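# Push loaded cart through self-closing door into taped bay

## Task

Move the loaded utility cart through the self-closing door and leave it parked in the yellow-taped area so that each of its four wheels sits fully inside the tape line, none touching it. Every carton has to rest in the cart's top tray without any part overhanging the tray's edges. Nothing the robot grasped may still be held or touched by it at the end, and nothing may stay put only because the robot supports it. The robot must not fall over or be left leaning. Finish by releasing everything and backing away.

## Robot and tools

ROBOT. A Hello Robot Stretch 3: one arm only. It has a two-wheel differential base (0.33 m long, 0.34 m wide) that cannot strafe, a lift sliding on a vertical mast, and a telescoping arm that sticks out to the robot's right side. To bring the gripper forward or back you drive the base. Spins happen about the point between the drive wheels, 0.05 m behind the front edge. With the arm pulled in and wrist folded, the turning sweep has radius 0.28 m; an unfolded level wrist reaches beyond that.

FRAMES. Base frame: origin on the floor between the drive wheels, x ahead, y to the left, z up. hand_pose is reported in it, located where closed fingertips meet; at zero wrist angles its x points up, y back along the arm toward the mast, z toward the rear. Odometry frame is the base frame where the scene began; base_odometry heading is radians, left positive, -3.142 to 3.142, and counts wheel slip as motion.

execute_actions. Argument actions is a list holding zero or one action. An action may contain base, joints, or both, plus optional contact_limits; everything in it starts at once. base holds exactly one key: translate_m is a relative straight drive in metres from the base's current spot, forward positive, -1 to 1; rotate_rad is a relative spin in radians, counter-clockwise (left) positive, -3.2 to 3.2. joints is a single object mapping joint names to absolute targets (not offsets): lift_m 0 to 1.1 m (arm height on the mast); arm_m 0 to 0.52 m (extension); wrist_yaw_rad -1.345 to 4.42 (0 along the arm, positive swings toward the front, 3.0 folded over the base); wrist_pitch_rad -1.57 to 0.451 (0 level, negative tips fingers down); wrist_roll_rad -2.911 to 2.911 (0 fingers side by side); gripper_m -0.089 to 0.179 (bigger means wider; actual fingertip gap is 0.007 less when nearly shut, 0.025 less when fully open, zero below 0.007); head_pan_rad -3.953 to 1.73 (0 ahead, positive left, -1.57 looks along the arm); head_tilt_rad -1.53 to 0.419 (negative looks down). contact_limits accepts only arm_m, an effort percentage 1 to 100 at which the arm motion halts with contact_stop; smaller is gentler but too small stops immediately. The cameras argument lists head_camera, nav_camera, wrist_camera or all; omitted or null gives all, [] gives none. An empty actions list just reports state and images. Unknown keys or out-of-range numbers get the whole call rejected with no motion. No action runs longer than 15 s. Joints or base omitted from an action may still be driving toward earlier targets. If a result reports a stop, later motion calls in the same reply are skipped.

wait: seconds, 0 to 10; commands nothing and returns state and images. zoom_image: camera plus region [x0, y0, x1, y1] in pixels of that camera's latest full image, top-left origin, at most 504 by 504. finished_scene: scene, the number of the current scene; ends it irreversibly and reports success. Replying with no tool call ends everything.

RESULT LINES. base_status and joint_status tell how each motion ended: done (for the base, wheels turned the full amount even if slipping), off_target (resting short of target, possibly still pushing), contact_stop, time_out, torque_fault (these three drop the target and hold in place; a lift or arm that contact-stopped goes slack until commanded again, and a slack lift may sag under load). on_its_own describes things not commanded this call; its held at gives the target, not the position. motor_effort is percent of maximum, positive toward higher values, peak in brackets; readings carry sizable fixed and random errors. Positive wheel effort pushes forward. lidar_m: 12 distances in metres from the base origin, 30-degree sectors starting straight ahead and going counter-clockwise (4th left, 7th behind, 10th right), in a plane 0.17 m above the floor, range 0.15 to 12, dash for nothing; blind to glass and to the robot, partly blocked in sectors 5, 6, 9, 10 when the lift is low. wrist_depth_mm and head_depth_mm are 7x7 grids of median depths (45-1000 and 280-4000 mm). base_tilt is in degrees, forward and right positive, with a few degrees of fixed bias. turned_by_wheels and turned_by_imu give turning since the last result.

SPEED. The base is fast (0.30 m/s, 1.9 rad/s) only when stowed: lift_m under 0.30, arm_m under 0.03, wrist_yaw_rad above 2.54; otherwise 0.10 m/s and 0.63 rad/s.

GRIPPING. Close to a value below the object's width to grip; open at least 0.02 above the touching value to release. Readings do not confirm a grasp. Excess squeeze triggers a stall guard; resend a different value to squeeze again.

CAUTIONS. Fold or unfold the wrist only with lift_m 0.32-0.95, wrist_pitch_rad -0.4, roll near 0; once folded, lift may go down to 0.25. With yaw below -0.4 keep pitch at -0.5 or lower. Base, wrist and head have no contact stop and will shove into things; wrist servos overloaded for several seconds shut off for 10 s. Pushing on something rigid with the gripper above about 0.45 m, pushing again after a contact_stop, driving while gripping or hooking something fixed, or snagging furniture (especially reversing) can tip the robot; if so, reverse the last move in small steps, free the gripper, and drop lift_m near 0.2. Avoid drops, slams and hard pushes. Loose objects may occasionally be nudged by outside forces. The simulation keeps running while you compose a reply, with the robot holding its last command.

Each tool is called after "Call:" as name(argument=value, ...) on one line, values as JSON.

## Session

Call:
execute_actions(actions=[])

Scene clock: 0.00 s.
base_odometry: x=+0.000 y=+0.000 heading=+0.000 (m, m, rad; odometry frame)
turned_by_wheels: +0.000 (rad since the last result)
turned_by_imu: +0.000 (rad since the last result)
base_tilt: forward=+3.3 right=+1.0 (deg)
lidar_m: 1.08 1.30 1.48 1.89 1.87 1.03 0.82 0.81 0.84 0.67 0.66 0.72
head_depth_mm: 848 857 865 874 890 898 914 / 975 989 1000 1013 1031 1045 1064 / 1146 1165 1188 1204 1223 1248 1271 / 1486 1606 1644 1667 1708 1745 1801 / 1789 2051 2126 2159 2180 2198 2094 / 2066 2567 2701 2758 2904 2727 2120 / 2068 2774 2814 2828 2829 2792 2139
base_status: not commanded
joint_positions: lift_m=+0.308 arm_m=-0.001 wrist_yaw_rad=+2.954 wrist_pitch_rad=-0.468 wrist_roll_rad=+0.018 gripper_m=+0.037 head_pan_rad=-0.009 head_tilt_rad=-0.015
joint_status: not commanded
motor_effort: left_wheel=-1 right_wheel=+0 lift_m=+34 arm_m=+0 wrist_yaw_rad=+0 wrist_pitch_rad=+7 wrist_roll_rad=+0 gripper_m=+1 head_pan_rad=-1 head_tilt_rad=+5 (%)
hand_pose: x=+0.0194 y=+0.0698 z=+0.3101 quat_wxyz=(+0.229, +0.706, +0.097, +0.663) (m; base frame)
wrist_depth_mm: - - - - - - - / - - - - - - - / 968 - 950 961 933 940 909 / 767 740 735 741 735 740 725 / 618 624 616 618 630 603 600 / 528 529 - 536 - 514 509 / 468 - - - 434 443 447
pictures: head_camera (sideways: a quarter turn clockwise sets it upright), nav_camera (sideways: a quarter turn counterclockwise sets it upright), wrist_camera
Images, in order (width x height): head_camera 896x504, nav_camera 672x504, wrist_camera 644x364.

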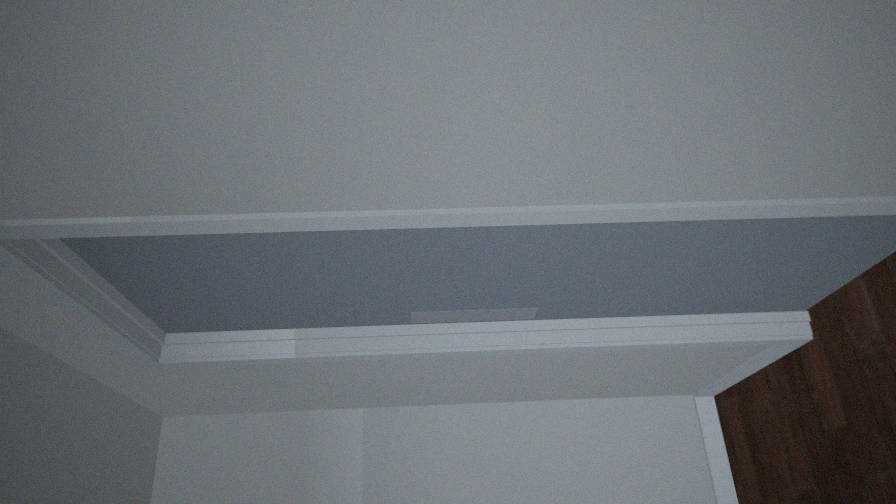

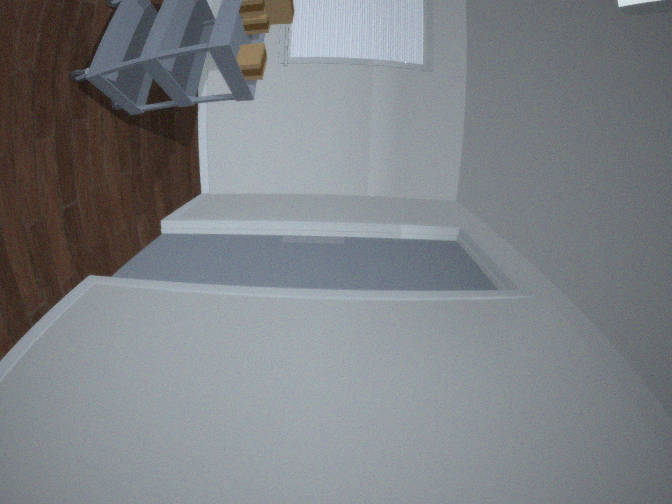

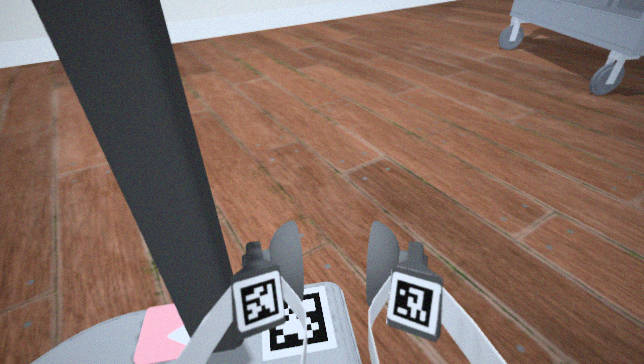

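Call:
execute_actions(actions=[{"joints":{"head_pan_rad":0.75,"head_tilt_rad":-0.55}}], cameras=["head_camera","nav_camera"])

Scene clock: 5.20 s.
base_odometry: x=+0.000 y=+0.000 heading=+0.000 (m, m, rad; odometry frame)
turned_by_wheels: +0.000 (rad since the last result)
turned_by_imu: -0.001 (rad since the last result)
base_tilt: forward=+3.2 right=+1.0 (deg)
lidar_m: 1.08 1.30 1.48 1.89 1.88 1.03 0.82 0.81 0.84 0.67 0.66 0.72
head_depth_mm: 2432 2654 2896 2398 1838 1487 1261 / 2497 2731 2916 2289 1838 1490 1256 / 2571 2725 1846 1881 1783 1497 1253 / 2640 1793 1506 1648 1728 1496 1261 / 2736 1595 1893 2018 1848 1494 1263 / 2784 3030 3242 2291 1833 1489 1259 / 2834 3010 3021 2398 1853 1498 1259
base_status: not commanded
joint_positions: lift_m=+0.308 arm_m=-0.001 wrist_yaw_rad=+2.954 wrist_pitch_rad=-0.468 wrist_roll_rad=+0.018 gripper_m=+0.037 head_pan_rad=+0.743 head_tilt_rad=-0.543
joint_status: all done
motor_effort: left_wheel=-1(1) right_wheel=+0(0) lift_m=+33(33) arm_m=-1(1) wrist_yaw_rad=+1(0) wrist_pitch_rad=+7(8) wrist_roll_rad=+0(0) gripper_m=+0(1) head_pan_rad=+2(32) head_tilt_rad=-6(46) (%)
hand_pose: x=+0.0194 y=+0.0698 z=+0.3101 quat_wxyz=(+0.229, +0.706, +0.097, +0.663) (m; base frame)
wrist_depth_mm: - - - - - - - / - - - - - - - / 961 - 958 950 945 927 917 / 756 736 753 747 739 730 722 / 625 624 608 614 627 606 596 / 531 522 - 532 - 515 510 / 470 - - - 440 447 450
pictures: head_camera (sideways: a quarter turn clockwise sets it upright), nav_camera (sideways: a quarter turn counterclockwise sets it upright)
camera_calibration (this result's frames):
head_camera: T_world_to_cam=[[-0.411736, -0.353977, -0.839746, 1.12115], [-0.641399, 0.767156, -0.00889415, 0.012938], [0.647365, 0.53495, -0.542907, 0.655632], [0, 0, 0, 1]] pos_world=[0.0454812, 0.036204, 1.29754]
nav_camera: T_world_to_cam=[[0.346437, 0.362306, 0.865283, -1.08629], [0.69227, -0.721212, 0.0248147, 0.0151502], [0.633044, 0.590413, -0.500668, 0.612074], [0, 0, 0, 1]] pos_world=[-0.0216272, 0.0431189, 1.24602]
Images, in order (width x height): head_camera 896x504, nav_camera 672x504.

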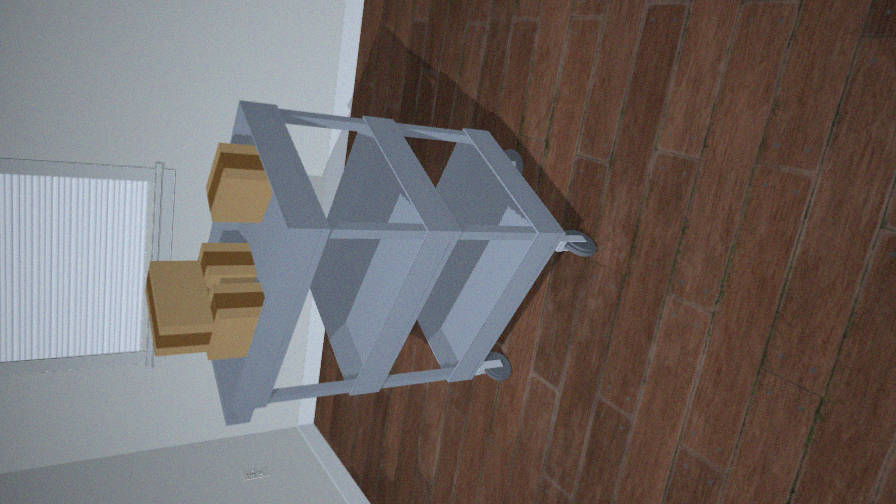

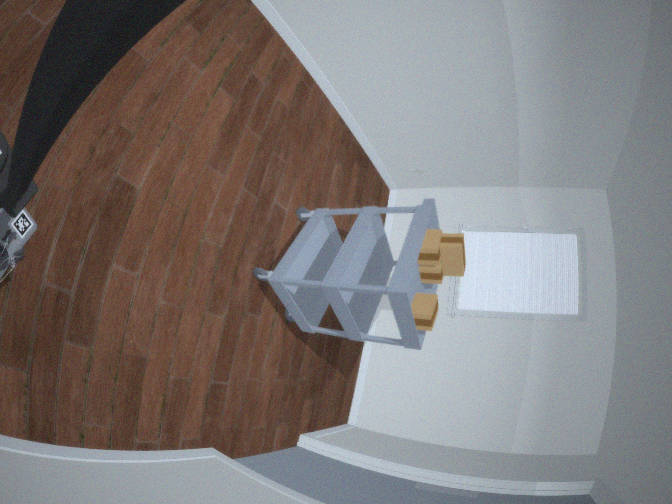

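Call:
execute_actions(actions=[{"base":{"rotate_rad":1.2},"joints":{"lift_m":0.27,"head_pan_rad":-0.5,"head_tilt_rad":-0.8}}], cameras=[])

Call:
execute_actions(actions=[{"base":{"translate_m":1.0}}], cameras=[])

Call:
execute_actions(actions=[{"base":{"translate_m":0.92}}], cameras=[])

Call:
execute_actions(actions=[{"base":{"rotate_rad":-1.05}}], cameras=["nav_camera","head_camera"])

Scene clock: 22.40 s.
base_odometry: x=+0.000 y=+0.000 heading=+1.200 (m, m, rad; odometry frame)
turned_by_wheels: +1.200 (rad since the last result)
turned_by_imu: +1.198 (rad since the last result)
base_tilt: forward=+3.4 right=+1.0 (deg)
lidar_m: 2.16 1.87 1.62 0.94 0.81 0.81 0.76 0.66 0.66 0.76 1.33 1.30
head_depth_mm: 2541 2732 2156 1769 1498 1293 1145 / 2537 2766 2175 1773 1485 1296 1146 / 1348 1686 1961 1769 1492 1290 1143 / 1380 1672 1795 1765 1482 1297 1146 / 1400 1756 1946 1753 1490 1283 1138 / 1395 1790 2013 1749 1489 1285 1139 / 2794 2626 2138 1750 1481 1291 1140
base_status: done
joint_positions: lift_m=+0.270 arm_m=-0.001 wrist_yaw_rad=+2.954 wrist_pitch_rad=-0.469 wrist_roll_rad=+0.018 gripper_m=+0.037 head_pan_rad=-0.493 head_tilt_rad=-0.790
joint_status: all done
motor_effort: left_wheel=-2(6) right_wheel=+1(7) lift_m=+22(29) arm_m=-1(0) wrist_yaw_rad=+0(0) wrist_pitch_rad=+7(7) wrist_roll_rad=+0(0) gripper_m=+0(1) head_pan_rad=-3(35) head_tilt_rad=-6(33) (%)
hand_pose: x=+0.0194 y=+0.0697 z=+0.2719 quat_wxyz=(+0.229, +0.706, +0.097, +0.663) (m; base frame)
wrist_depth_mm: 634 - - - - - - / 675 - - - - - - / 706 - 872 847 852 840 831 / 687 680 684 679 682 666 671 / 566 562 562 554 567 554 544 / 482 494 - - - 468 469 / - - - - 402 409 409
pictures: none
No camera images: the call's "cameras" was empty. Leave "cameras" out to get every camera's image.

Scene clock: 27.43 s.
base_odometry: x=+0.362 y=+0.932 heading=+1.200 (m, m, rad; odometry frame)
turned_by_wheels: +0.000 (rad since the last result)
turned_by_imu: +0.001 (rad since the last result)
base_tilt: forward=+3.2 right=+1.1 (deg)
lidar_m: 1.34 1.17 1.16 1.35 1.51 1.51 1.58 1.36 1.37 0.66 0.66 0.74
head_depth_mm: 767 787 780 1119 1252 1222 1151 / 1927 841 820 1121 1292 1297 1145 / 2014 963 1002 1163 1394 1294 1143 / 2075 2284 2079 1716 1458 1285 1143 / 2121 2445 2153 1762 1480 1292 1137 / 2168 2463 2128 1762 1480 1284 1140 / 1956 2082 2063 1755 1487 1281 1137
base_status: done
joint_positions: lift_m=+0.270 arm_m=-0.001 wrist_yaw_rad=+2.954 wrist_pitch_rad=-0.469 wrist_roll_rad=+0.018 gripper_m=+0.037 head_pan_rad=-0.493 head_tilt_rad=-0.791
joint_status: not commanded
motor_effort: left_wheel=-3(4) right_wheel=+1(7) lift_m=+23(23) arm_m=+0(0) wrist_yaw_rad=+0(0) wrist_pitch_rad=+7(7) wrist_roll_rad=+0(0) gripper_m=+1(1) head_pan_rad=-2(3) head_tilt_rad=-6(6) (%)
hand_pose: x=+0.0194 y=+0.0697 z=+0.2719 quat_wxyz=(+0.229, +0.706, +0.097, +0.663) (m; base frame)
wrist_depth_mm: - - - - - - 905 / - - - - - - 960 / 878 - 860 858 843 838 836 / 687 674 681 678 673 658 661 / 568 563 553 552 568 546 552 / 482 496 - - - 465 471 / - - - - 397 410 409
pictures: none
No camera images: the call's "cameras" was empty. Leave "cameras" out to get every camera's image.

Scene clock: 32.20 s.
base_odometry: x=+0.696 y=+1.789 heading=+1.200 (m, m, rad; odometry frame)
turned_by_wheels: +0.000 (rad since the last result)
turned_by_imu: +0.001 (rad since the last result)
base_tilt: forward=+3.3 right=+1.1 (deg)
lidar_m: 0.59 0.51 0.51 0.60 1.04 2.16 2.33 0.83 0.51 0.64 1.62 1.03
head_depth_mm: 1339 1551 1786 1770 1492 1297 1146 / 1391 1585 1856 1766 1491 1300 1143 / 1429 1639 1911 1748 1480 1294 1144 / 1462 1677 1965 1748 1487 1287 1141 / 1325 1463 1646 1679 1491 1285 1138 / 1035 1117 1218 1342 1423 1290 1140 / 849 905 968 1043 1130 1210 1138
base_status: done
joint_positions: lift_m=+0.270 arm_m=-0.001 wrist_yaw_rad=+2.954 wrist_pitch_rad=-0.469 wrist_roll_rad=+0.018 gripper_m=+0.037 head_pan_rad=-0.493 head_tilt_rad=-0.791
joint_status: not commanded
motor_effort: left_wheel=-2(4) right_wheel=+1(7) lift_m=+23(23) arm_m=+0(0) wrist_yaw_rad=+0(0) wrist_pitch_rad=+7(7) wrist_roll_rad=+0(0) gripper_m=+1(1) head_pan_rad=-3(3) head_tilt_rad=-5(6) (%)
hand_pose: x=+0.0194 y=+0.0697 z=+0.2719 quat_wxyz=(+0.229, +0.706, +0.097, +0.663) (m; base frame)
wrist_depth_mm: - - 764 640 532 458 408 / - - 848 687 583 494 431 / 883 - 841 754 613 527 463 / 691 669 677 680 646 557 486 / 568 562 558 552 576 550 513 / 485 494 - - - 470 472 / - - - - 398 406 408
pictures: none
No camera images: the call's "cameras" was empty. Leave "cameras" out to get every camera's image.

Scene clock: 34.07 s.
base_odometry: x=+0.696 y=+1.789 heading=+0.150 (m, m, rad; odometry frame)
turned_by_wheels: -1.050 (rad since the last result)
turned_by_imu: -1.050 (rad since the last result)
base_tilt: forward=+3.1 right=+1.1 (deg)
lidar_m: 1.62 1.01 0.59 0.51 0.52 0.60 1.07 2.16 2.31 0.82 0.51 0.65
head_depth_mm: 1901 669 710 646 945 1221 1145 / 2124 913 749 683 921 1164 1142 / 2223 2423 803 1145 1324 1266 1140 / 2033 2293 2165 1758 1477 1289 1141 / 1867 2108 2146 1750 1490 1294 1136 / 1693 1906 2061 1746 1482 1290 1139 / 1569 1736 1954 1744 1488 1281 1137
base_status: done
joint_positions: lift_m=+0.270 arm_m=-0.001 wrist_yaw_rad=+2.954 wrist_pitch_rad=-0.469 wrist_roll_rad=+0.018 gripper_m=+0.037 head_pan_rad=-0.493 head_tilt_rad=-0.791
joint_status: not commanded
motor_effort: left_wheel=+0(6) right_wheel=-1(6) lift_m=+23(23) arm_m=-1(0) wrist_yaw_rad=+0(1) wrist_pitch_rad=+8(7) wrist_roll_rad=+0(0) gripper_m=+0(1) head_pan_rad=-3(2) head_tilt_rad=-7(5) (%)
hand_pose: x=+0.0194 y=+0.0697 z=+0.2719 quat_wxyz=(+0.229, +0.706, +0.097, +0.663) (m; base frame)
wrist_depth_mm: 418 - 508 564 636 744 865 / 450 - 545 614 710 828 952 / 486 - 601 677 764 833 836 / 523 549 643 674 671 661 662 / 543 561 562 557 574 550 546 / 479 494 - - - 465 471 / - - - - 400 409 409
pictures: head_camera (sideways: a quarter turn clockwise sets it upright), nav_camera (sideways: a quarter turn counterclockwise sets it upright)
camera_calibration (this result's frames):
head_camera: T_world_to_cam=[[-0.636659, 0.362362, -0.680705, 0.915217], [0.510636, 0.859564, -0.020019, 0.0203893], [0.577855, -0.360338, -0.732284, 0.902398], [0, 0, 0, 1]] pos_world=[0.0508137, -0.023998, 1.28421]
nav_camera: T_world_to_cam=[[0.629741, -0.301539, 0.715892, -0.893268], [-0.448933, -0.893371, 0.018614, 0.0301913], [0.633944, -0.33311, -0.697963, 0.868731], [0, 0, 0, 1]] pos_world=[0.0253544, 0.0469996, 1.24526]
Images, in order (width x height): head_camera 896x504, nav_camera 672x504.

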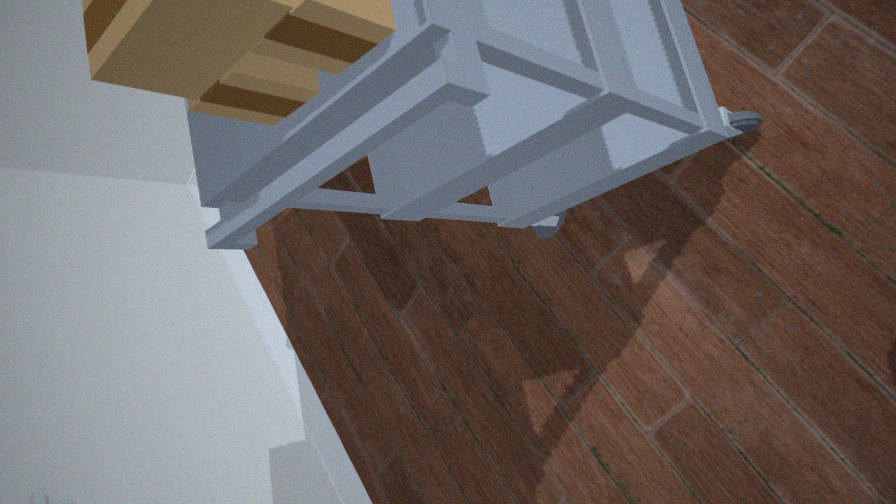

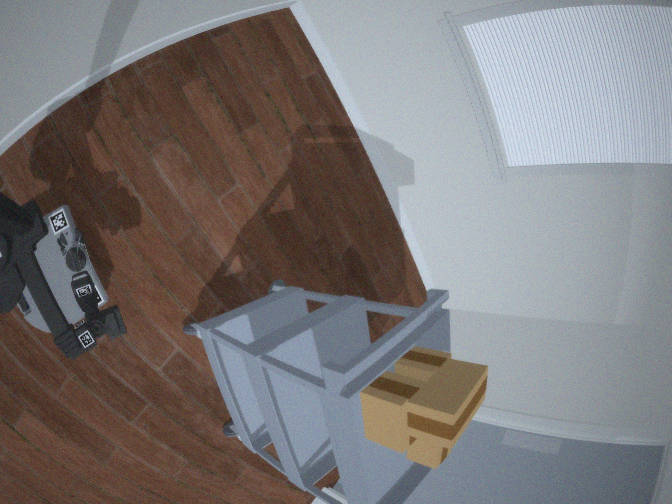

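Call:
execute_actions(actions=[{"base":{"translate_m":0.56}}], cameras=[])

Call:
execute_actions(actions=[{"base":{"rotate_rad":-1.75},"joints":{"head_pan_rad":0,"head_tilt_rad":-1.1}}], cameras=[])

Call:
execute_actions(actions=[{"joints":{"lift_m":0.36,"wrist_pitch_rad":-0.4,"wrist_yaw_rad":1.57}}], cameras=[])

Call:
execute_actions(actions=[{"joints":{"lift_m":0.3,"wrist_pitch_rad":0,"gripper_m":0.15}}])

Scene clock: 43.47 s.
base_odometry: x=+1.250 y=+1.873 heading=+0.150 (m, m, rad; odometry frame)
turned_by_wheels: +0.000 (rad since the last result)
turned_by_imu: +0.000 (rad since the last result)
base_tilt: forward=+3.2 right=+1.1 (deg)
lidar_m: 1.08 1.08 0.74 0.65 0.65 0.76 1.35 2.70 0.47 0.47 0.53 1.24
head_depth_mm: 1796 1996 2108 1769 1500 1302 1124 / 1663 1999 2158 1777 1491 1294 1147 / 1482 1727 2012 1771 1489 1300 1141 / 1338 1547 1811 1751 1481 1289 1145 / 1217 1382 1602 1720 1481 1289 1137 / 1110 1251 1422 1626 1487 1285 1144 / 1025 1137 1291 1479 1483 1282 1135
base_status: done
joint_positions: lift_m=+0.270 arm_m=-0.001 wrist_yaw_rad=+2.954 wrist_pitch_rad=-0.469 wrist_roll_rad=+0.018 gripper_m=+0.037 head_pan_rad=-0.493 head_tilt_rad=-0.791
joint_status: not commanded
motor_effort: left_wheel=+1(7) right_wheel=-1(5) lift_m=+23(23) arm_m=-1(0) wrist_yaw_rad=+1(0) wrist_pitch_rad=+7(7) wrist_roll_rad=+0(0) gripper_m=+1(1) head_pan_rad=-3(3) head_tilt_rad=-5(5) (%)
hand_pose: x=+0.0194 y=+0.0697 z=+0.2719 quat_wxyz=(+0.229, +0.706, +0.097, +0.663) (m; base frame)
wrist_depth_mm: 525 - 636 711 797 907 954 / 565 - 689 772 891 - 976 / 614 - 753 816 842 841 839 / 628 663 678 675 674 663 657 / 569 560 555 557 572 549 548 / 485 492 - - - 466 468 / - - - - 400 408 408
pictures: none
No camera images: the call's "cameras" was empty. Leave "cameras" out to get every camera's image.

Scene clock: 45.77 s.
base_odometry: x=+1.250 y=+1.873 heading=-1.600 (m, m, rad; odometry frame)
turned_by_wheels: -1.750 (rad since the last result)
turned_by_imu: -1.747 (rad since the last result)
base_tilt: forward=+3.2 right=+1.1 (deg)
lidar_m: 0.47 0.49 1.37 1.09 1.08 0.83 0.66 0.65 0.70 1.07 2.69 0.48
head_depth_mm: 2005 1765 1559 1442 1311 1206 1113 / 729 652 724 1423 1302 1201 1107 / 583 595 961 1066 1297 1198 - / 523 579 957 1166 1294 1193 - / 525 598 954 1171 1297 1193 - / 529 585 951 1166 1290 1177 1113 / 554 591 933 1367 1286 1185 1097
base_status: done
joint_positions: lift_m=+0.270 arm_m=-0.001 wrist_yaw_rad=+2.954 wrist_pitch_rad=-0.469 wrist_roll_rad=+0.018 gripper_m=+0.037 head_pan_rad=-0.007 head_tilt_rad=-1.087
joint_status: all done
motor_effort: left_wheel=+0(7) right_wheel=-1(6) lift_m=+23(23) arm_m=+0(2) wrist_yaw_rad=+0(0) wrist_pitch_rad=+7(7) wrist_roll_rad=+0(0) gripper_m=+1(0) head_pan_rad=+2(24) head_tilt_rad=-8(39) (%)
hand_pose: x=+0.0194 y=+0.0697 z=+0.2719 quat_wxyz=(+0.229, +0.706, +0.097, +0.663) (m; base frame)
wrist_depth_mm: 821 - - - - - - / 878 - - - - - - / 877 - 864 845 841 839 825 / 694 665 678 677 670 669 660 / 563 562 557 556 567 547 513 / 488 497 - - - 470 468 / - - - - 400 409 407
pictures: none
No camera images: the call's "cameras" was empty. Leave "cameras" out to get every camera's image.

Scene clock: 47.47 s.
base_odometry: x=+1.250 y=+1.873 heading=-1.600 (m, m, rad; odometry frame)
turned_by_wheels: +0.000 (rad since the last result)
turned_by_imu: +0.000 (rad since the last result)
base_tilt: forward=+3.3 right=+1.1 (deg)
lidar_m: 0.47 0.49 1.38 1.09 1.09 0.83 0.66 0.65 0.71 1.07 2.69 0.48
head_depth_mm: 2007 1780 1569 1434 1309 1201 1119 / 731 649 728 1426 1307 1202 - / 585 595 966 1072 1301 1215 - / 523 579 959 1161 1296 1198 - / 526 598 954 1164 1291 1189 - / 528 583 947 1159 1288 1183 1113 / 553 591 938 1366 1284 1187 1103
base_status: not commanded
joint_positions: lift_m=+0.360 arm_m=-0.001 wrist_yaw_rad=+1.572 wrist_pitch_rad=-0.417 wrist_roll_rad=+0.018 gripper_m=+0.037 head_pan_rad=-0.007 head_tilt_rad=-1.087
joint_status: all done
motor_effort: left_wheel=+1(0) right_wheel=-2(1) lift_m=+44(56) arm_m=-1(2) wrist_yaw_rad=-2(4) wrist_pitch_rad=+8(10) wrist_roll_rad=+0(0) gripper_m=+0(1) head_pan_rad=+3(3) head_tilt_rad=-8(8) (%)
hand_pose: x=+0.2031 y=-0.1441 z=+0.3725 quat_wxyz=(+0.589, +0.596, -0.390, +0.381) (m; base frame)
wrist_depth_mm: - - - - - - - / - - - 999 - - - / - 783 820 810 - - - / 835 608 619 619 903 889 879 / 710 531 515 495 751 719 718 / 616 599 615 595 - 611 603 / 535 536 518 525 510 524 525
pictures: none
No camera images: the call's "cameras" was empty. Leave "cameras" out to get every camera's image.

Scene clock: 49.07 s.
base_odometry: x=+1.250 y=+1.873 heading=-1.600 (m, m, rad; odometry frame)
turned_by_wheels: +0.000 (rad since the last result)
turned_by_imu: +0.000 (rad since the last result)
base_tilt: forward=+3.3 right=+1.0 (deg)
lidar_m: 0.47 0.49 1.37 1.09 1.08 0.83 0.66 0.65 0.70 1.06 2.69 0.48
head_depth_mm: 1996 1769 1565 1426 1309 1199 1120 / 731 653 725 1431 1305 1196 1135 / 584 595 960 1067 1304 1213 - / 524 580 956 1163 1300 1194 - / 526 599 953 1174 1287 1193 - / 530 583 953 1159 1287 1183 1116 / 554 592 935 1363 1278 1190 1099
base_status: not commanded
joint_positions: lift_m=+0.300 arm_m=-0.001 wrist_yaw_rad=+1.572 wrist_pitch_rad=-0.021 wrist_roll_rad=+0.018 gripper_m=+0.150 head_pan_rad=-0.007 head_tilt_rad=-1.087
joint_status: all done
motor_effort: left_wheel=+0(0) right_wheel=-1(1) lift_m=+22(36) arm_m=+0(2) wrist_yaw_rad=-2(2) wrist_pitch_rad=+11(11) wrist_roll_rad=+0(0) gripper_m=+0(87) head_pan_rad=+3(3) head_tilt_rad=-8(9) (%)
hand_pose: x=+0.2343 y=-0.1440 z=+0.4097 quat_wxyz=(+0.501, +0.510, -0.499, +0.491) (m; base frame)
wrist_depth_mm: - - - - - - - / 387 383 372 364 - - - / 401 394 389 375 - - - / - - - - - - - / - - 983 964 - - - / 547 - 674 660 979 982 980 / 691 452 436 427 739 741 762
pictures: head_camera (sideways: a quarter turn clockwise sets it upright), nav_camera (sideways: a quarter turn counterclockwise sets it upright), wrist_camera
camera_calibration (this result's frames):
head_camera: T_world_to_cam=[[-0.898909, 0.0239862, -0.437479, 0.599947], [0.0420405, 0.998615, -0.0316304, 0.0383544], [0.436115, -0.0468247, -0.898672, 1.11957], [0, 0, 0, 1]] pos_world=[0.0494261, -0.000268384, 1.2698]
nav_camera: T_world_to_cam=[[0.876149, 0.026472, 0.481313, -0.589144], [0.0248394, -0.999644, 0.00976411, 0.0388283], [0.4814, 0.0034007, -0.876494, 1.10178], [0, 0, 0, 1]] pos_world=[-0.0151856, 0.0506634, 1.24889]
wrist_camera: T_world_to_cam=[[0.0337827, -0.999263, -0.0182245, -0.140232], [-0.162535, 0.0124991, -0.986624, 0.481422], [0.986124, 0.0362929, -0.161992, 0.00256929], [0, 0, 0, 1]] pos_world=[0.0804515, -0.146239, 0.472843]
Images, in order (width x height): head_camera 896x504, nav_camera 672x504, wrist_camera 644x364.

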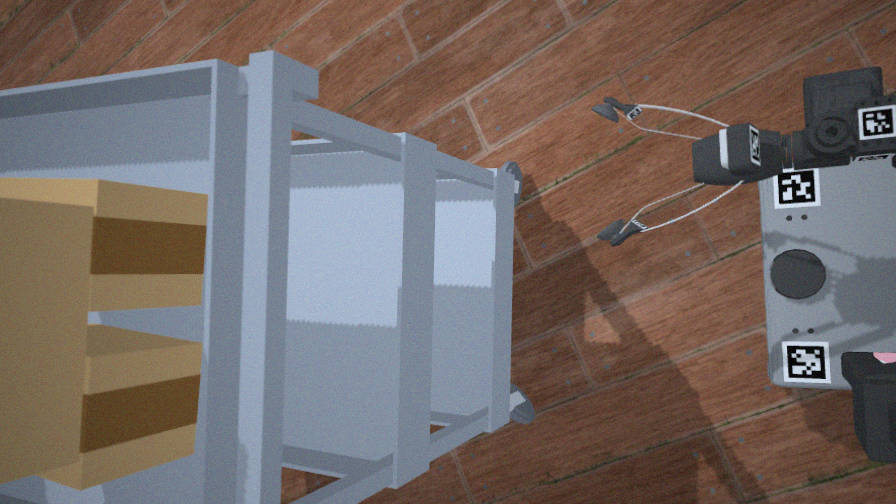

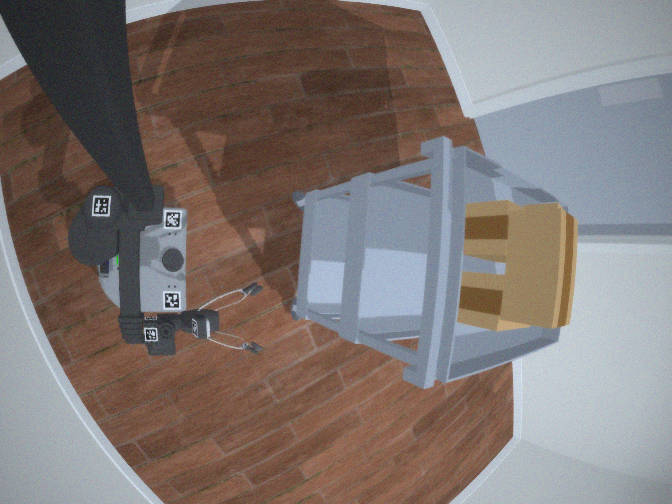

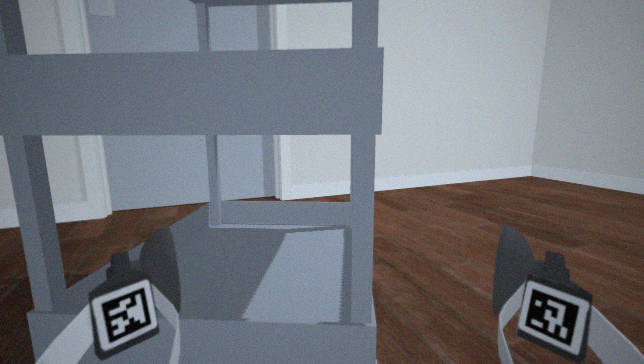

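Call:
execute_actions(actions=[{"base":{"translate_m":0.24},"joints":{"lift_m":0.22,"arm_m":0.035}}], cameras=["nav_camera","wrist_camera"])

Scene clock: 55.10 s.
base_odometry: x=+1.243 y=+1.633 heading=-1.600 (m, m, rad; odometry frame)
turned_by_wheels: +0.000 (rad since the last result)
turned_by_imu: -0.001 (rad since the last result)
base_tilt: forward=+3.2 right=+1.0 (deg)
lidar_m: 0.23 0.24 0.34 1.18 1.18 1.11 0.88 0.87 0.94 1.42 2.60 0.23
head_depth_mm: 2004 1720 568 509 481 1203 1110 / 727 658 594 536 767 1211 - / 721 347 444 509 770 1211 - / 377 348 433 513 777 1198 - / 375 349 436 530 778 1194 - / 373 348 440 518 785 1184 1119 / 371 346 439 527 787 1179 1097
base_status: done
joint_positions: lift_m=+0.220 arm_m=+0.035 wrist_yaw_rad=+1.571 wrist_pitch_rad=-0.020 wrist_roll_rad=+0.018 gripper_m=+0.150 head_pan_rad=-0.007 head_tilt_rad=-1.087
joint_status: all done
motor_effort: left_wheel=+0(3) right_wheel=-1(3) lift_m=+22(21) arm_m=+3(3) wrist_yaw_rad=-1(2) wrist_pitch_rad=+10(10) wrist_roll_rad=+0(0) gripper_m=+0(1) head_pan_rad=+3(2) head_tilt_rad=-8(8) (%)
hand_pose: x=+0.2344 y=-0.1797 z=+0.3300 quat_wxyz=(+0.501, +0.509, -0.499, +0.491) (m; base frame)
wrist_depth_mm: 227 228 228 132 - - - / - 517 529 136 - - - / - - - 139 - - - / - - - 144 - - - / - 674 738 149 - - - / 478 - 506 154 813 809 798 / 395 365 382 159 621 616 653
pictures: nav_camera (sideways: a quarter turn counterclockwise sets it upright), wrist_camera
camera_calibration (this result's frames):
nav_camera: T_world_to_cam=[[0.876149, 0.0264728, 0.481313, -0.589144], [0.0248403, -0.999644, 0.00976411, 0.0388283], [0.4814, 0.00340116, -0.876494, 1.10178], [0, 0, 0, 1]] pos_world=[-0.0151857, 0.0506634, 1.24889]
wrist_camera: T_world_to_cam=[[0.0331291, -0.999286, -0.0181876, -0.177243], [-0.161423, 0.0126088, -0.986805, 0.403056], [0.986329, 0.0356279, -0.16089, -0.00960935], [0, 0, 0, 1]] pos_world=[0.0804123, -0.181857, 0.392968]
Images, in order (width x height): nav_camera 672x504, wrist_camera 644x364.

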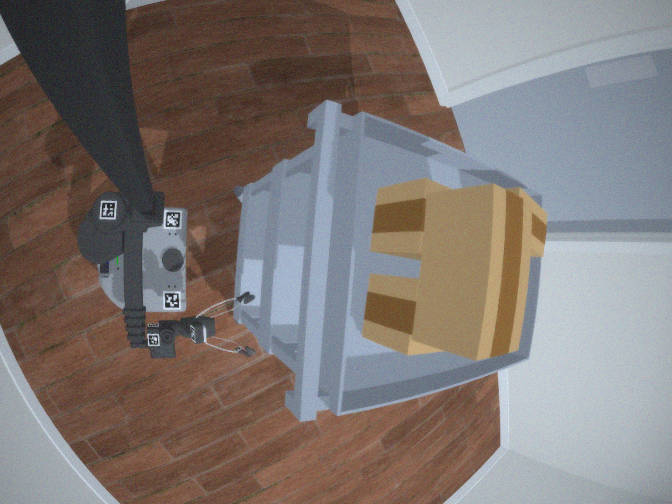

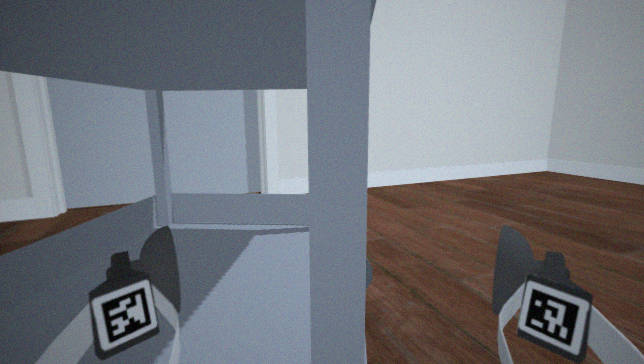

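Call:
execute_actions(actions=[{"joints":{"gripper_m":-0.03,"head_tilt_rad":-0.9}}], cameras=[])

Call:
execute_actions(actions=[{"joints":{"arm_m":0.15}}])

Scene clock: 60.07 s.
base_odometry: x=+1.243 y=+1.633 heading=-1.600 (m, m, rad; odometry frame)
turned_by_wheels: +0.000 (rad since the last result)
turned_by_imu: -0.001 (rad since the last result)
base_tilt: forward=+3.2 right=+1.1 (deg)
lidar_m: 0.23 0.24 0.34 1.19 1.17 1.10 0.88 0.87 0.94 1.43 2.60 0.23
head_depth_mm: 2003 2228 1895 604 489 451 1119 / 1892 812 694 609 532 502 1122 / 1794 820 377 451 520 504 1105 / 1701 817 373 437 520 508 1101 / 1618 728 373 440 527 507 1098 / 1622 640 372 443 518 511 1095 / 1549 637 375 449 522 698 1116
base_status: not commanded
joint_positions: lift_m=+0.220 arm_m=+0.035 wrist_yaw_rad=+1.568 wrist_pitch_rad=-0.020 wrist_roll_rad=+0.018 gripper_m=-0.029 head_pan_rad=-0.007 head_tilt_rad=-0.903
joint_status: all done
motor_effort: left_wheel=-1(1) right_wheel=-6(7) lift_m=+23(23) arm_m=+3(3) wrist_yaw_rad=+2(4) wrist_pitch_rad=+10(10) wrist_roll_rad=+0(0) gripper_m=-20(99) head_pan_rad=+3(2) head_tilt_rad=+3(25) (%)
hand_pose: x=+0.2344 y=-0.1805 z=+0.3299 quat_wxyz=(+0.502, +0.509, -0.500, +0.490) (m; base frame)
wrist_depth_mm: 228 228 228 130 - - - / - 523 527 133 - - - / - - - 138 - - - / - - - 142 - - - / - 668 732 145 - - - / 478 503 504 150 880 822 826 / 383 384 365 156 596 616 619
pictures: none
No camera images: the call's "cameras" was empty. Leave "cameras" out to get every camera's image.

Scene clock: 62.27 s.
base_odometry: x=+1.243 y=+1.633 heading=-1.599 (m, m, rad; odometry frame)
turned_by_wheels: +0.000 (rad since the last result)
turned_by_imu: +0.000 (rad since the last result)
base_tilt: forward=+3.2 right=+1.0 (deg)
lidar_m: 0.20 0.21 1.49 1.18 1.18 1.11 0.88 0.87 0.94 1.42 0.30 0.21
head_depth_mm: 1984 2194 367 436 523 484 1139 / 1885 813 367 414 513 466 1091 / 1783 829 365 408 520 460 1085 / 1699 820 364 403 511 439 1087 / 1626 658 363 398 503 426 1068 / 1632 639 658 578 518 421 1079 / 1553 1693 694 578 517 422 1107
base_status: not commanded
joint_positions: lift_m=+0.220 arm_m=+0.150 wrist_yaw_rad=+1.607 wrist_pitch_rad=-0.020 wrist_roll_rad=+0.018 gripper_m=-0.029 head_pan_rad=-0.007 head_tilt_rad=-0.903
joint_status: all done
on_its_own: wrist_yaw_rad is at rest, and its effort (-39) is outside its rest range (-12 to +12)
motor_effort: left_wheel=+5(5) right_wheel=-11(13) lift_m=+23(23) arm_m=+8(11) wrist_yaw_rad=-39(60) wrist_pitch_rad=+9(10) wrist_roll_rad=+0(0) gripper_m=-25(27) head_pan_rad=+2(2) head_tilt_rad=+3(3) (%)
hand_pose: x=+0.2342 y=-0.2854 z=+0.3299 quat_wxyz=(+0.492, +0.518, -0.490, +0.499) (m; base frame)
wrist_depth_mm: 227 227 227 130 - - - / 513 518 525 134 - - - / - - - 138 - - - / - - - 142 - - - / 624 704 732 145 - - - / 498 503 525 150 853 814 812 / 388 382 366 156 585 618 617
pictures: head_camera (sideways: a quarter turn clockwise sets it upright), nav_camera (sideways: a quarter turn counterclockwise sets it upright), wrist_camera
camera_calibration (this result's frames):
head_camera: T_world_to_cam=[[-0.803492, 0.0232923, -0.594859, 0.80438], [0.0472065, 0.998581, -0.0246626, 0.0292584], [0.593441, -0.0478975, -0.803451, 0.994844], [0, 0, 0, 1]] pos_world=[0.0545518, -0.000302254, 1.27852]
nav_camera: T_world_to_cam=[[0.773088, 0.0272179, 0.633715, -0.787059], [0.0225481, -0.999627, 0.0154265, 0.0314674], [0.633898, 0.00236302, -0.773413, 0.966851], [0, 0, 0, 1]] pos_world=[-0.00512883, 0.050593, 1.24606]
wrist_camera: T_world_to_cam=[[0.0685764, -0.99748, -0.018194, -0.290609], [-0.161907, 0.00686784, -0.986782, 0.402767], [0.98442, 0.0706157, -0.161028, 0.00478561], [0, 0, 0, 1]] pos_world=[0.0804287, -0.292981, 0.392927]
Images, in order (width x height): head_camera 896x504, nav_camera 672x504, wrist_camera 644x364.

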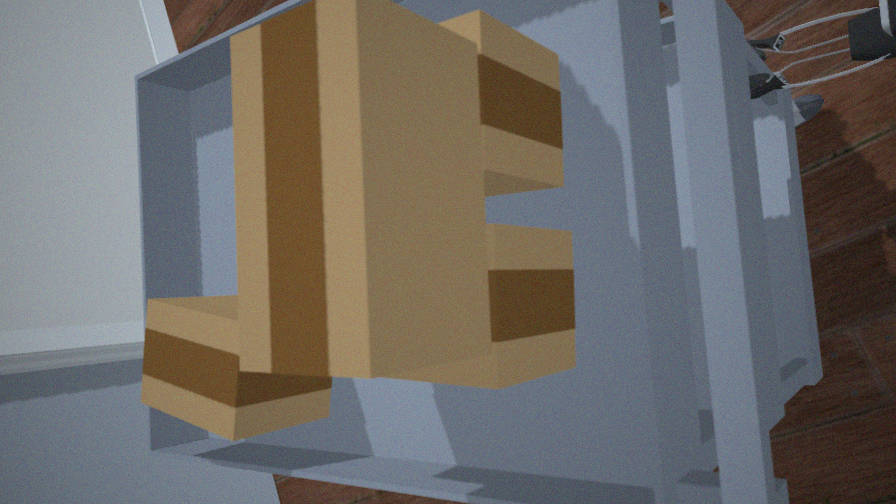

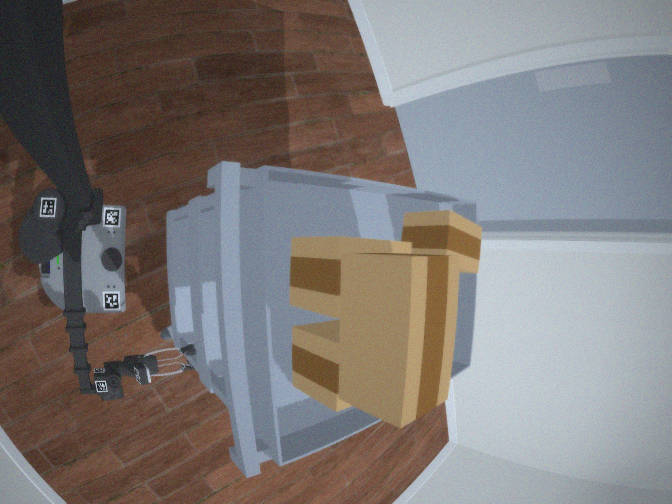

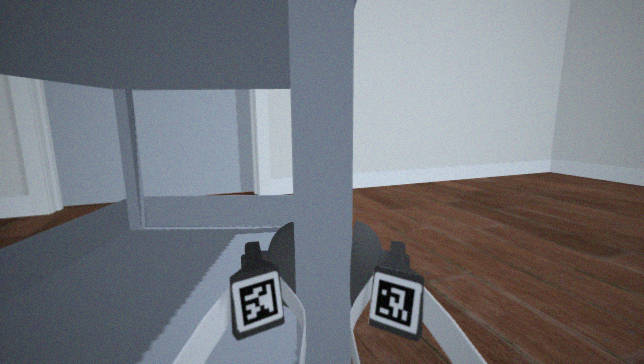

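Call:
execute_actions(actions=[{"base":{"rotate_rad":0.2},"joints":{"arm_m":0.31}}], cameras=["nav_camera"])

Call:
execute_actions(actions=[{"base":{"rotate_rad":0.25},"joints":{"arm_m":0.51,"head_pan_rad":-0.4}}])

Scene clock: 77.47 s.
base_odometry: x=+1.243 y=+1.633 heading=-1.399 (m, m, rad; odometry frame)
turned_by_wheels: +0.200 (rad since the last result)
turned_by_imu: +0.196 (rad since the last result)
base_tilt: forward=+3.2 right=+1.0 (deg)
lidar_m: 0.20 1.68 1.32 1.17 1.18 0.97 0.87 0.87 1.05 1.95 0.29 0.21
head_depth_mm: 1716 821 367 420 524 472 1108 / 1676 832 385 431 513 458 1089 / 1617 664 662 517 522 442 1091 / 1644 663 676 606 530 424 1091 / 1618 1779 1779 1561 1365 1236 1114 / 1569 1810 1854 1584 1389 1237 1115 / 1533 1766 1838 1573 1385 1231 1111
base_status: done
joint_positions: lift_m=+0.220 arm_m=+0.310 wrist_yaw_rad=+1.651 wrist_pitch_rad=-0.018 wrist_roll_rad=+0.018 gripper_m=-0.026 head_pan_rad=-0.007 head_tilt_rad=-0.902
joint_status: all done
on_its_own: wrist_yaw_rad is held at +1.624, not at your +1.570, by its stall guard, which is still easing
motor_effort: left_wheel=+4(11) right_wheel=-11(22) lift_m=+23(23) arm_m=+6(13) wrist_yaw_rad=-30(64) wrist_pitch_rad=+9(10) wrist_roll_rad=+0(0) gripper_m=-23(29) head_pan_rad=+2(2) head_tilt_rad=+1(2) (%)
hand_pose: x=+0.2336 y=-0.4339 z=+0.3303 quat_wxyz=(+0.480, +0.529, -0.478, +0.511) (m; base frame)
wrist_depth_mm: 226 226 228 130 - - - / - 512 520 134 - - - / - - - 138 - - - / - - - 142 - - - / - 675 730 146 - - - / 483 507 498 150 870 814 804 / 388 383 366 156 594 617 617
pictures: nav_camera (sideways: a quarter turn counterclockwise sets it upright)
camera_calibration (this result's frames):
nav_camera: T_world_to_cam=[[0.772839, 0.0272196, 0.634019, -0.787454], [0.0225421, -0.999627, 0.0154381, 0.0314523], [0.634202, 0.00236094, -0.773164, 0.966525], [0, 0, 0, 1]] pos_world=[-0.00510688, 0.0505929, 1.24606]
Images, in order (width x height): nav_camera 672x504.

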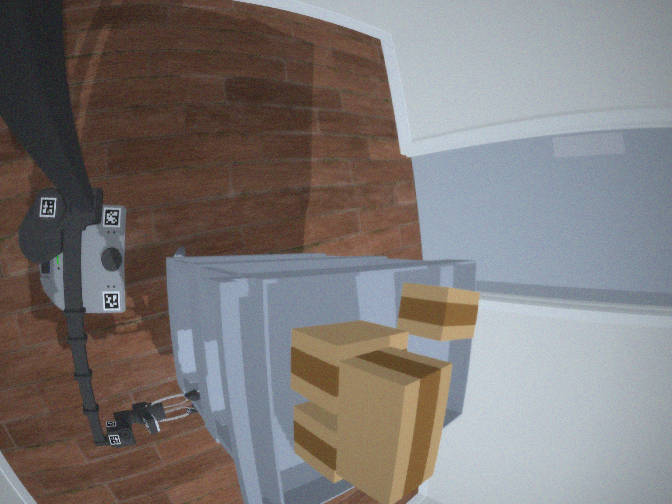

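Scene clock: 80.27 s.
base_odometry: x=+1.243 y=+1.633 heading=-1.148 (m, m, rad; odometry frame)
turned_by_wheels: +0.251 (rad since the last result)
turned_by_imu: +0.236 (rad since the last result)
base_tilt: forward=+3.3 right=+1.0 (deg)
lidar_m: 0.60 1.62 1.21 1.17 1.20 0.89 0.87 0.91 1.28 2.60 0.26 0.27
head_depth_mm: 1904 442 457 573 520 1206 1122 / 1735 831 517 572 512 1076 1120 / 1671 852 636 608 839 808 1118 / 1624 659 692 623 914 1186 1115 / 1620 682 674 1025 1322 1236 1109 / 1607 799 1735 1565 1387 1238 1111 / 1543 1777 1844 1595 1392 1237 1111
base_status: rotate_rad off_target (by the wheels' count: +0.2508 of +0.2500)
joint_positions: lift_m=+0.220 arm_m=+0.510 wrist_yaw_rad=+1.649 wrist_pitch_rad=-0.017 wrist_roll_rad=+0.018 gripper_m=-0.026 head_pan_rad=-0.393 head_tilt_rad=-0.902
joint_status: all done
on_its_own: wrist_yaw_rad is held at +1.624, not at your +1.570, by its stall guard, which is still easing
motor_effort: left_wheel=+8(17) right_wheel=-17(31) lift_m=+23(23) arm_m=+6(9) wrist_yaw_rad=-27(61) wrist_pitch_rad=+8(9) wrist_roll_rad=+0(1) gripper_m=-22(27) head_pan_rad=-3(25) head_tilt_rad=+2(2) (%)
hand_pose: x=+0.2337 y=-0.6346 z=+0.3308 quat_wxyz=(+0.481, +0.528, -0.480, +0.511) (m; base frame)
wrist_depth_mm: 224 225 227 131 - - - / 500 500 515 135 - - - / - - - 138 - - - / - - - 143 - - - / 622 700 738 146 - - - / 499 511 520 150 875 805 813 / 388 386 366 157 587 611 621
pictures: head_camera (sideways: a quarter turn clockwise sets it upright), nav_camera (sideways: a quarter turn counterclockwise sets it upright), wrist_camera
camera_calibration (this result's frames):
head_camera: T_world_to_cam=[[-0.735398, 0.323969, -0.595176, 0.804377], [0.419665, 0.907344, -0.0246468, 0.0269657], [0.532045, -0.2679, -0.803217, 0.994914], [0, 0, 0, 1]] pos_world=[0.0508821, -0.0185235, 1.27854]
nav_camera: T_world_to_cam=[[0.726231, -0.265723, 0.634019, -0.78717], [-0.355433, -0.934574, 0.0154381, 0.0337579], [0.588436, -0.236563, -0.773163, 0.966804], [0, 0, 0, 1]] pos_world=[0.0147636, 0.0510899, 1.24606]
wrist_camera: T_world_to_cam=[[0.110765, -0.993682, -0.0180905, -0.646417], [-0.158903, 0.000261461, -0.987294, 0.401164], [0.981061, 0.112232, -0.15787, 0.0562451], [0, 0, 0, 1]] pos_world=[0.0801666, -0.64875, 0.393252]
Images, in order (width x height): head_camera 896x504, nav_camera 672x504, wrist_camera 644x364.

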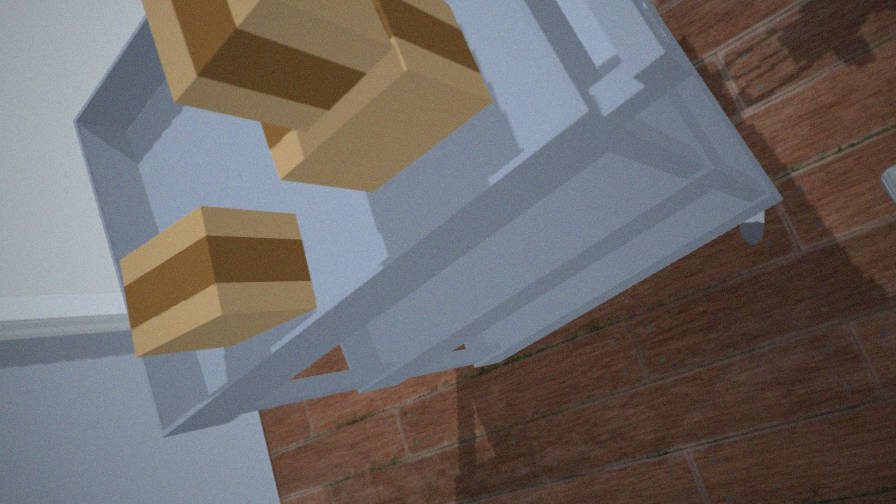

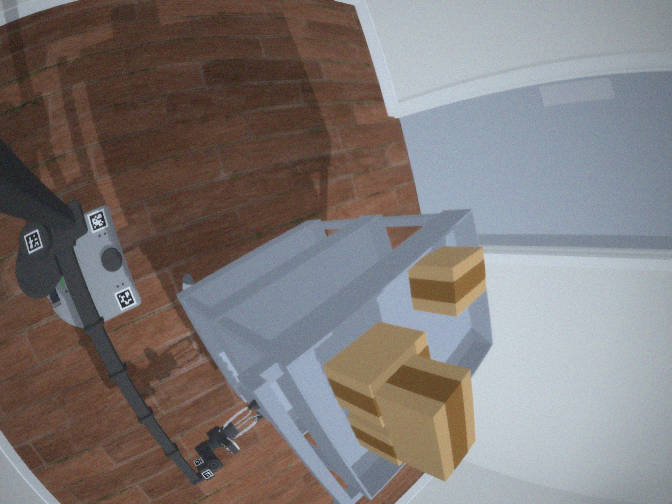

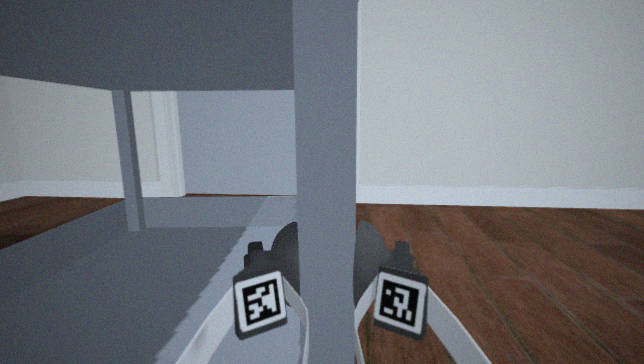

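Call:
execute_actions(actions=[{"base":{"rotate_rad":-0.35},"joints":{"wrist_yaw_rad":1.85,"gripper_m":0.0}}], cameras=["nav_camera"])

Call:
execute_actions(actions=[{"base":{"translate_m":0.15}}])

Scene clock: 90.10 s.
base_odometry: x=+1.243 y=+1.633 heading=-1.498 (m, m, rad; odometry frame)
turned_by_wheels: -0.350 (rad since the last result)
turned_by_imu: -0.344 (rad since the last result)
base_tilt: forward=+3.2 right=+0.9 (deg)
lidar_m: 0.32 1.68 1.40 1.18 1.17 1.03 0.87 0.87 0.98 1.61 0.27 0.21
head_depth_mm: 2637 442 502 608 531 1243 1123 / 2553 441 428 572 552 1206 1123 / 2331 440 425 493 530 582 1117 / 2020 849 504 570 529 769 1104 / 1875 846 674 604 849 1184 1111 / 1755 639 656 630 1228 1238 1113 / 1648 657 671 1022 1385 1230 1111
base_status: done
joint_positions: lift_m=+0.220 arm_m=+0.510 wrist_yaw_rad=+1.852 wrist_pitch_rad=-0.017 wrist_roll_rad=+0.018 gripper_m=+0.000 head_pan_rad=-0.393 head_tilt_rad=-0.902
joint_status: all done
motor_effort: left_wheel=+0(21) right_wheel=-1(41) lift_m=+23(23) arm_m=+3(4) wrist_yaw_rad=-1(26) wrist_pitch_rad=+9(9) wrist_roll_rad=+0(0) gripper_m=-1(67) head_pan_rad=-3(3) head_tilt_rad=+1(2) (%)
hand_pose: x=+0.2244 y=-0.5840 z=+0.3307 quat_wxyz=(+0.427, +0.573, -0.424, +0.556) (m; base frame)
wrist_depth_mm: 225 226 227 236 - - - / 498 510 515 525 - - - / - - - 798 - - - / - - - 858 - - - / 630 706 744 812 - - - / 506 508 506 - 815 807 798 / 387 384 385 269 592 620 624
pictures: nav_camera (sideways: a quarter turn counterclockwise sets it upright)
camera_calibration (this result's frames):
nav_camera: T_world_to_cam=[[0.726155, -0.265857, 0.63405, -0.787209], [-0.355618, -0.934504, 0.0154393, 0.0337576], [0.588417, -0.236691, -0.773138, 0.966771], [0, 0, 0, 1]] pos_world=[0.0147758, 0.0510873, 1.24606]
Images, in order (width x height): nav_camera 672x504.

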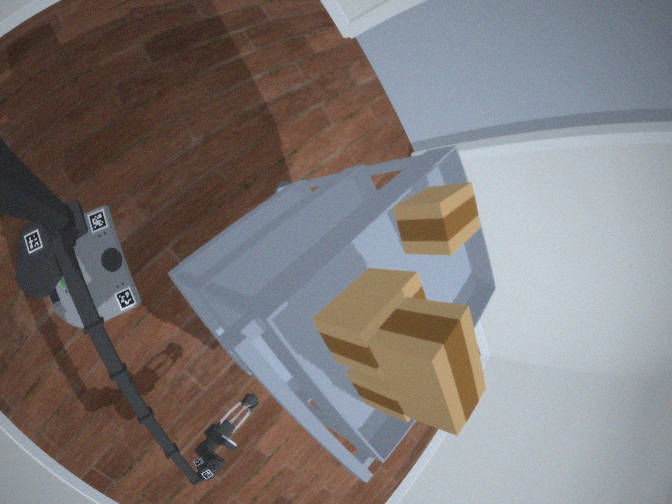

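Scene clock: 92.70 s.
base_odometry: x=+1.254 y=+1.483 heading=-1.498 (m, m, rad; odometry frame)
turned_by_wheels: +0.000 (rad since the last result)
turned_by_imu: -0.001 (rad since the last result)
base_tilt: forward=+3.3 right=+1.0 (deg)
lidar_m: 0.25 1.55 1.45 1.22 1.22 1.21 1.01 1.01 1.14 1.87 0.16 0.15
head_depth_mm: 2574 2272 368 332 479 482 1121 / 2388 2296 368 367 419 473 393 / 2117 810 713 441 494 472 512 / 1913 808 709 593 531 479 984 / 1754 786 560 594 538 1027 1112 / 1618 1729 546 586 891 1233 1113 / 1488 1647 674 898 1389 1233 1111
base_status: done
joint_positions: lift_m=+0.220 arm_m=+0.510 wrist_yaw_rad=+1.851 wrist_pitch_rad=-0.018 wrist_roll_rad=+0.018 gripper_m=+0.000 head_pan_rad=-0.394 head_tilt_rad=-0.900
joint_status: not commanded
motor_effort: left_wheel=+0(6) right_wheel=+3(25) lift_m=+23(24) arm_m=+2(2) wrist_yaw_rad=-1(1) wrist_pitch_rad=+9(9) wrist_roll_rad=+0(0) gripper_m=-3(2) head_pan_rad=-2(3) head_tilt_rad=+1(2) (%)
hand_pose: x=+0.2245 y=-0.5841 z=+0.3304 quat_wxyz=(+0.427, +0.574, -0.424, +0.556) (m; base frame)
wrist_depth_mm: 88 99 228 - - - - / 92 99 519 - - - - / - 99 - - - - - / - 99 - - - - - / 533 100 744 880 - - - / 479 103 507 - 817 808 810 / 367 107 383 592 593 617 613
pictures: head_camera (sideways: a quarter turn clockwise sets it upright), nav_camera (sideways: a quarter turn counterclockwise sets it upright), wrist_camera
camera_calibration (this result's frames):
head_camera: T_world_to_cam=[[-0.73388, 0.323894, -0.597087, 0.806858], [0.420298, 0.907054, -0.0245507, 0.0268369], [0.533638, -0.268971, -0.801801, 0.993063], [0, 0, 0, 1]] pos_world=[0.0509215, -0.0185733, 1.27866]
nav_camera: T_world_to_cam=[[0.724665, -0.265606, 0.635857, -0.789555], [-0.356062, -0.934334, 0.0155082, 0.0336705], [0.589983, -0.237643, -0.771651, 0.964828], [0, 0, 0, 1]] pos_world=[0.014919, 0.0510333, 1.24603]
wrist_camera: T_world_to_cam=[[0.307799, -0.951279, -0.0181317, -0.614666], [-0.15691, -0.0319562, -0.987096, 0.380026], [0.938424, 0.306672, -0.159102, 0.183114], [0, 0, 0, 1]] pos_world=[0.076985, -0.628731, 0.393111]
Images, in order (width x height): head_camera 896x504, nav_camera 672x504, wrist_camera 644x364.

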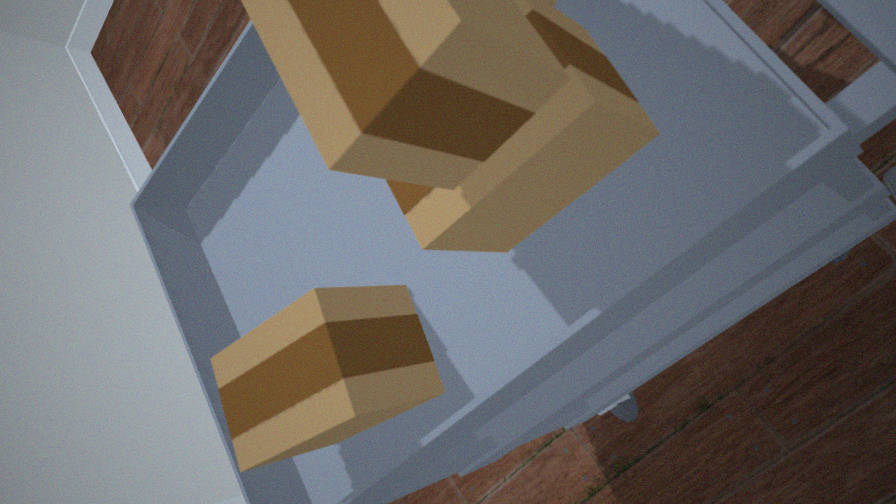

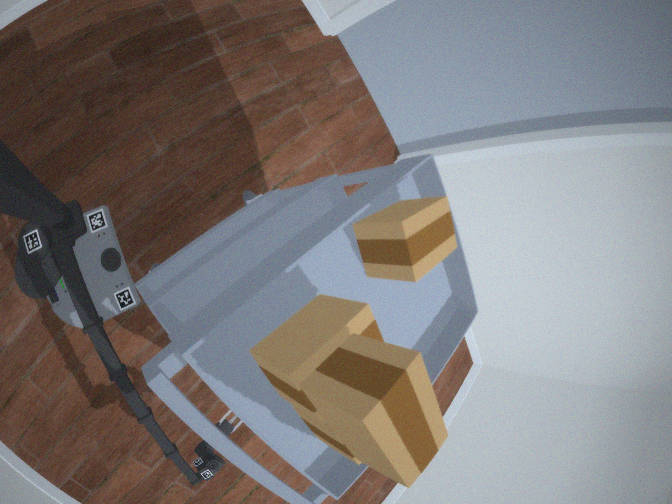

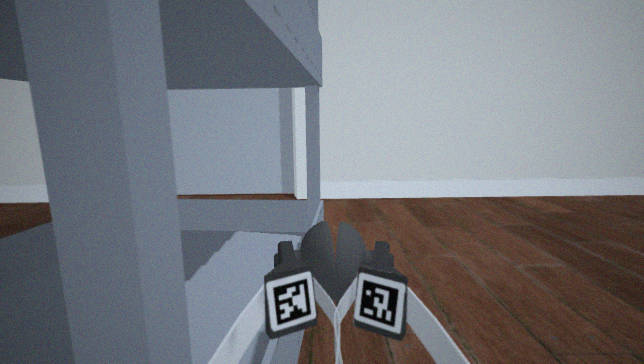

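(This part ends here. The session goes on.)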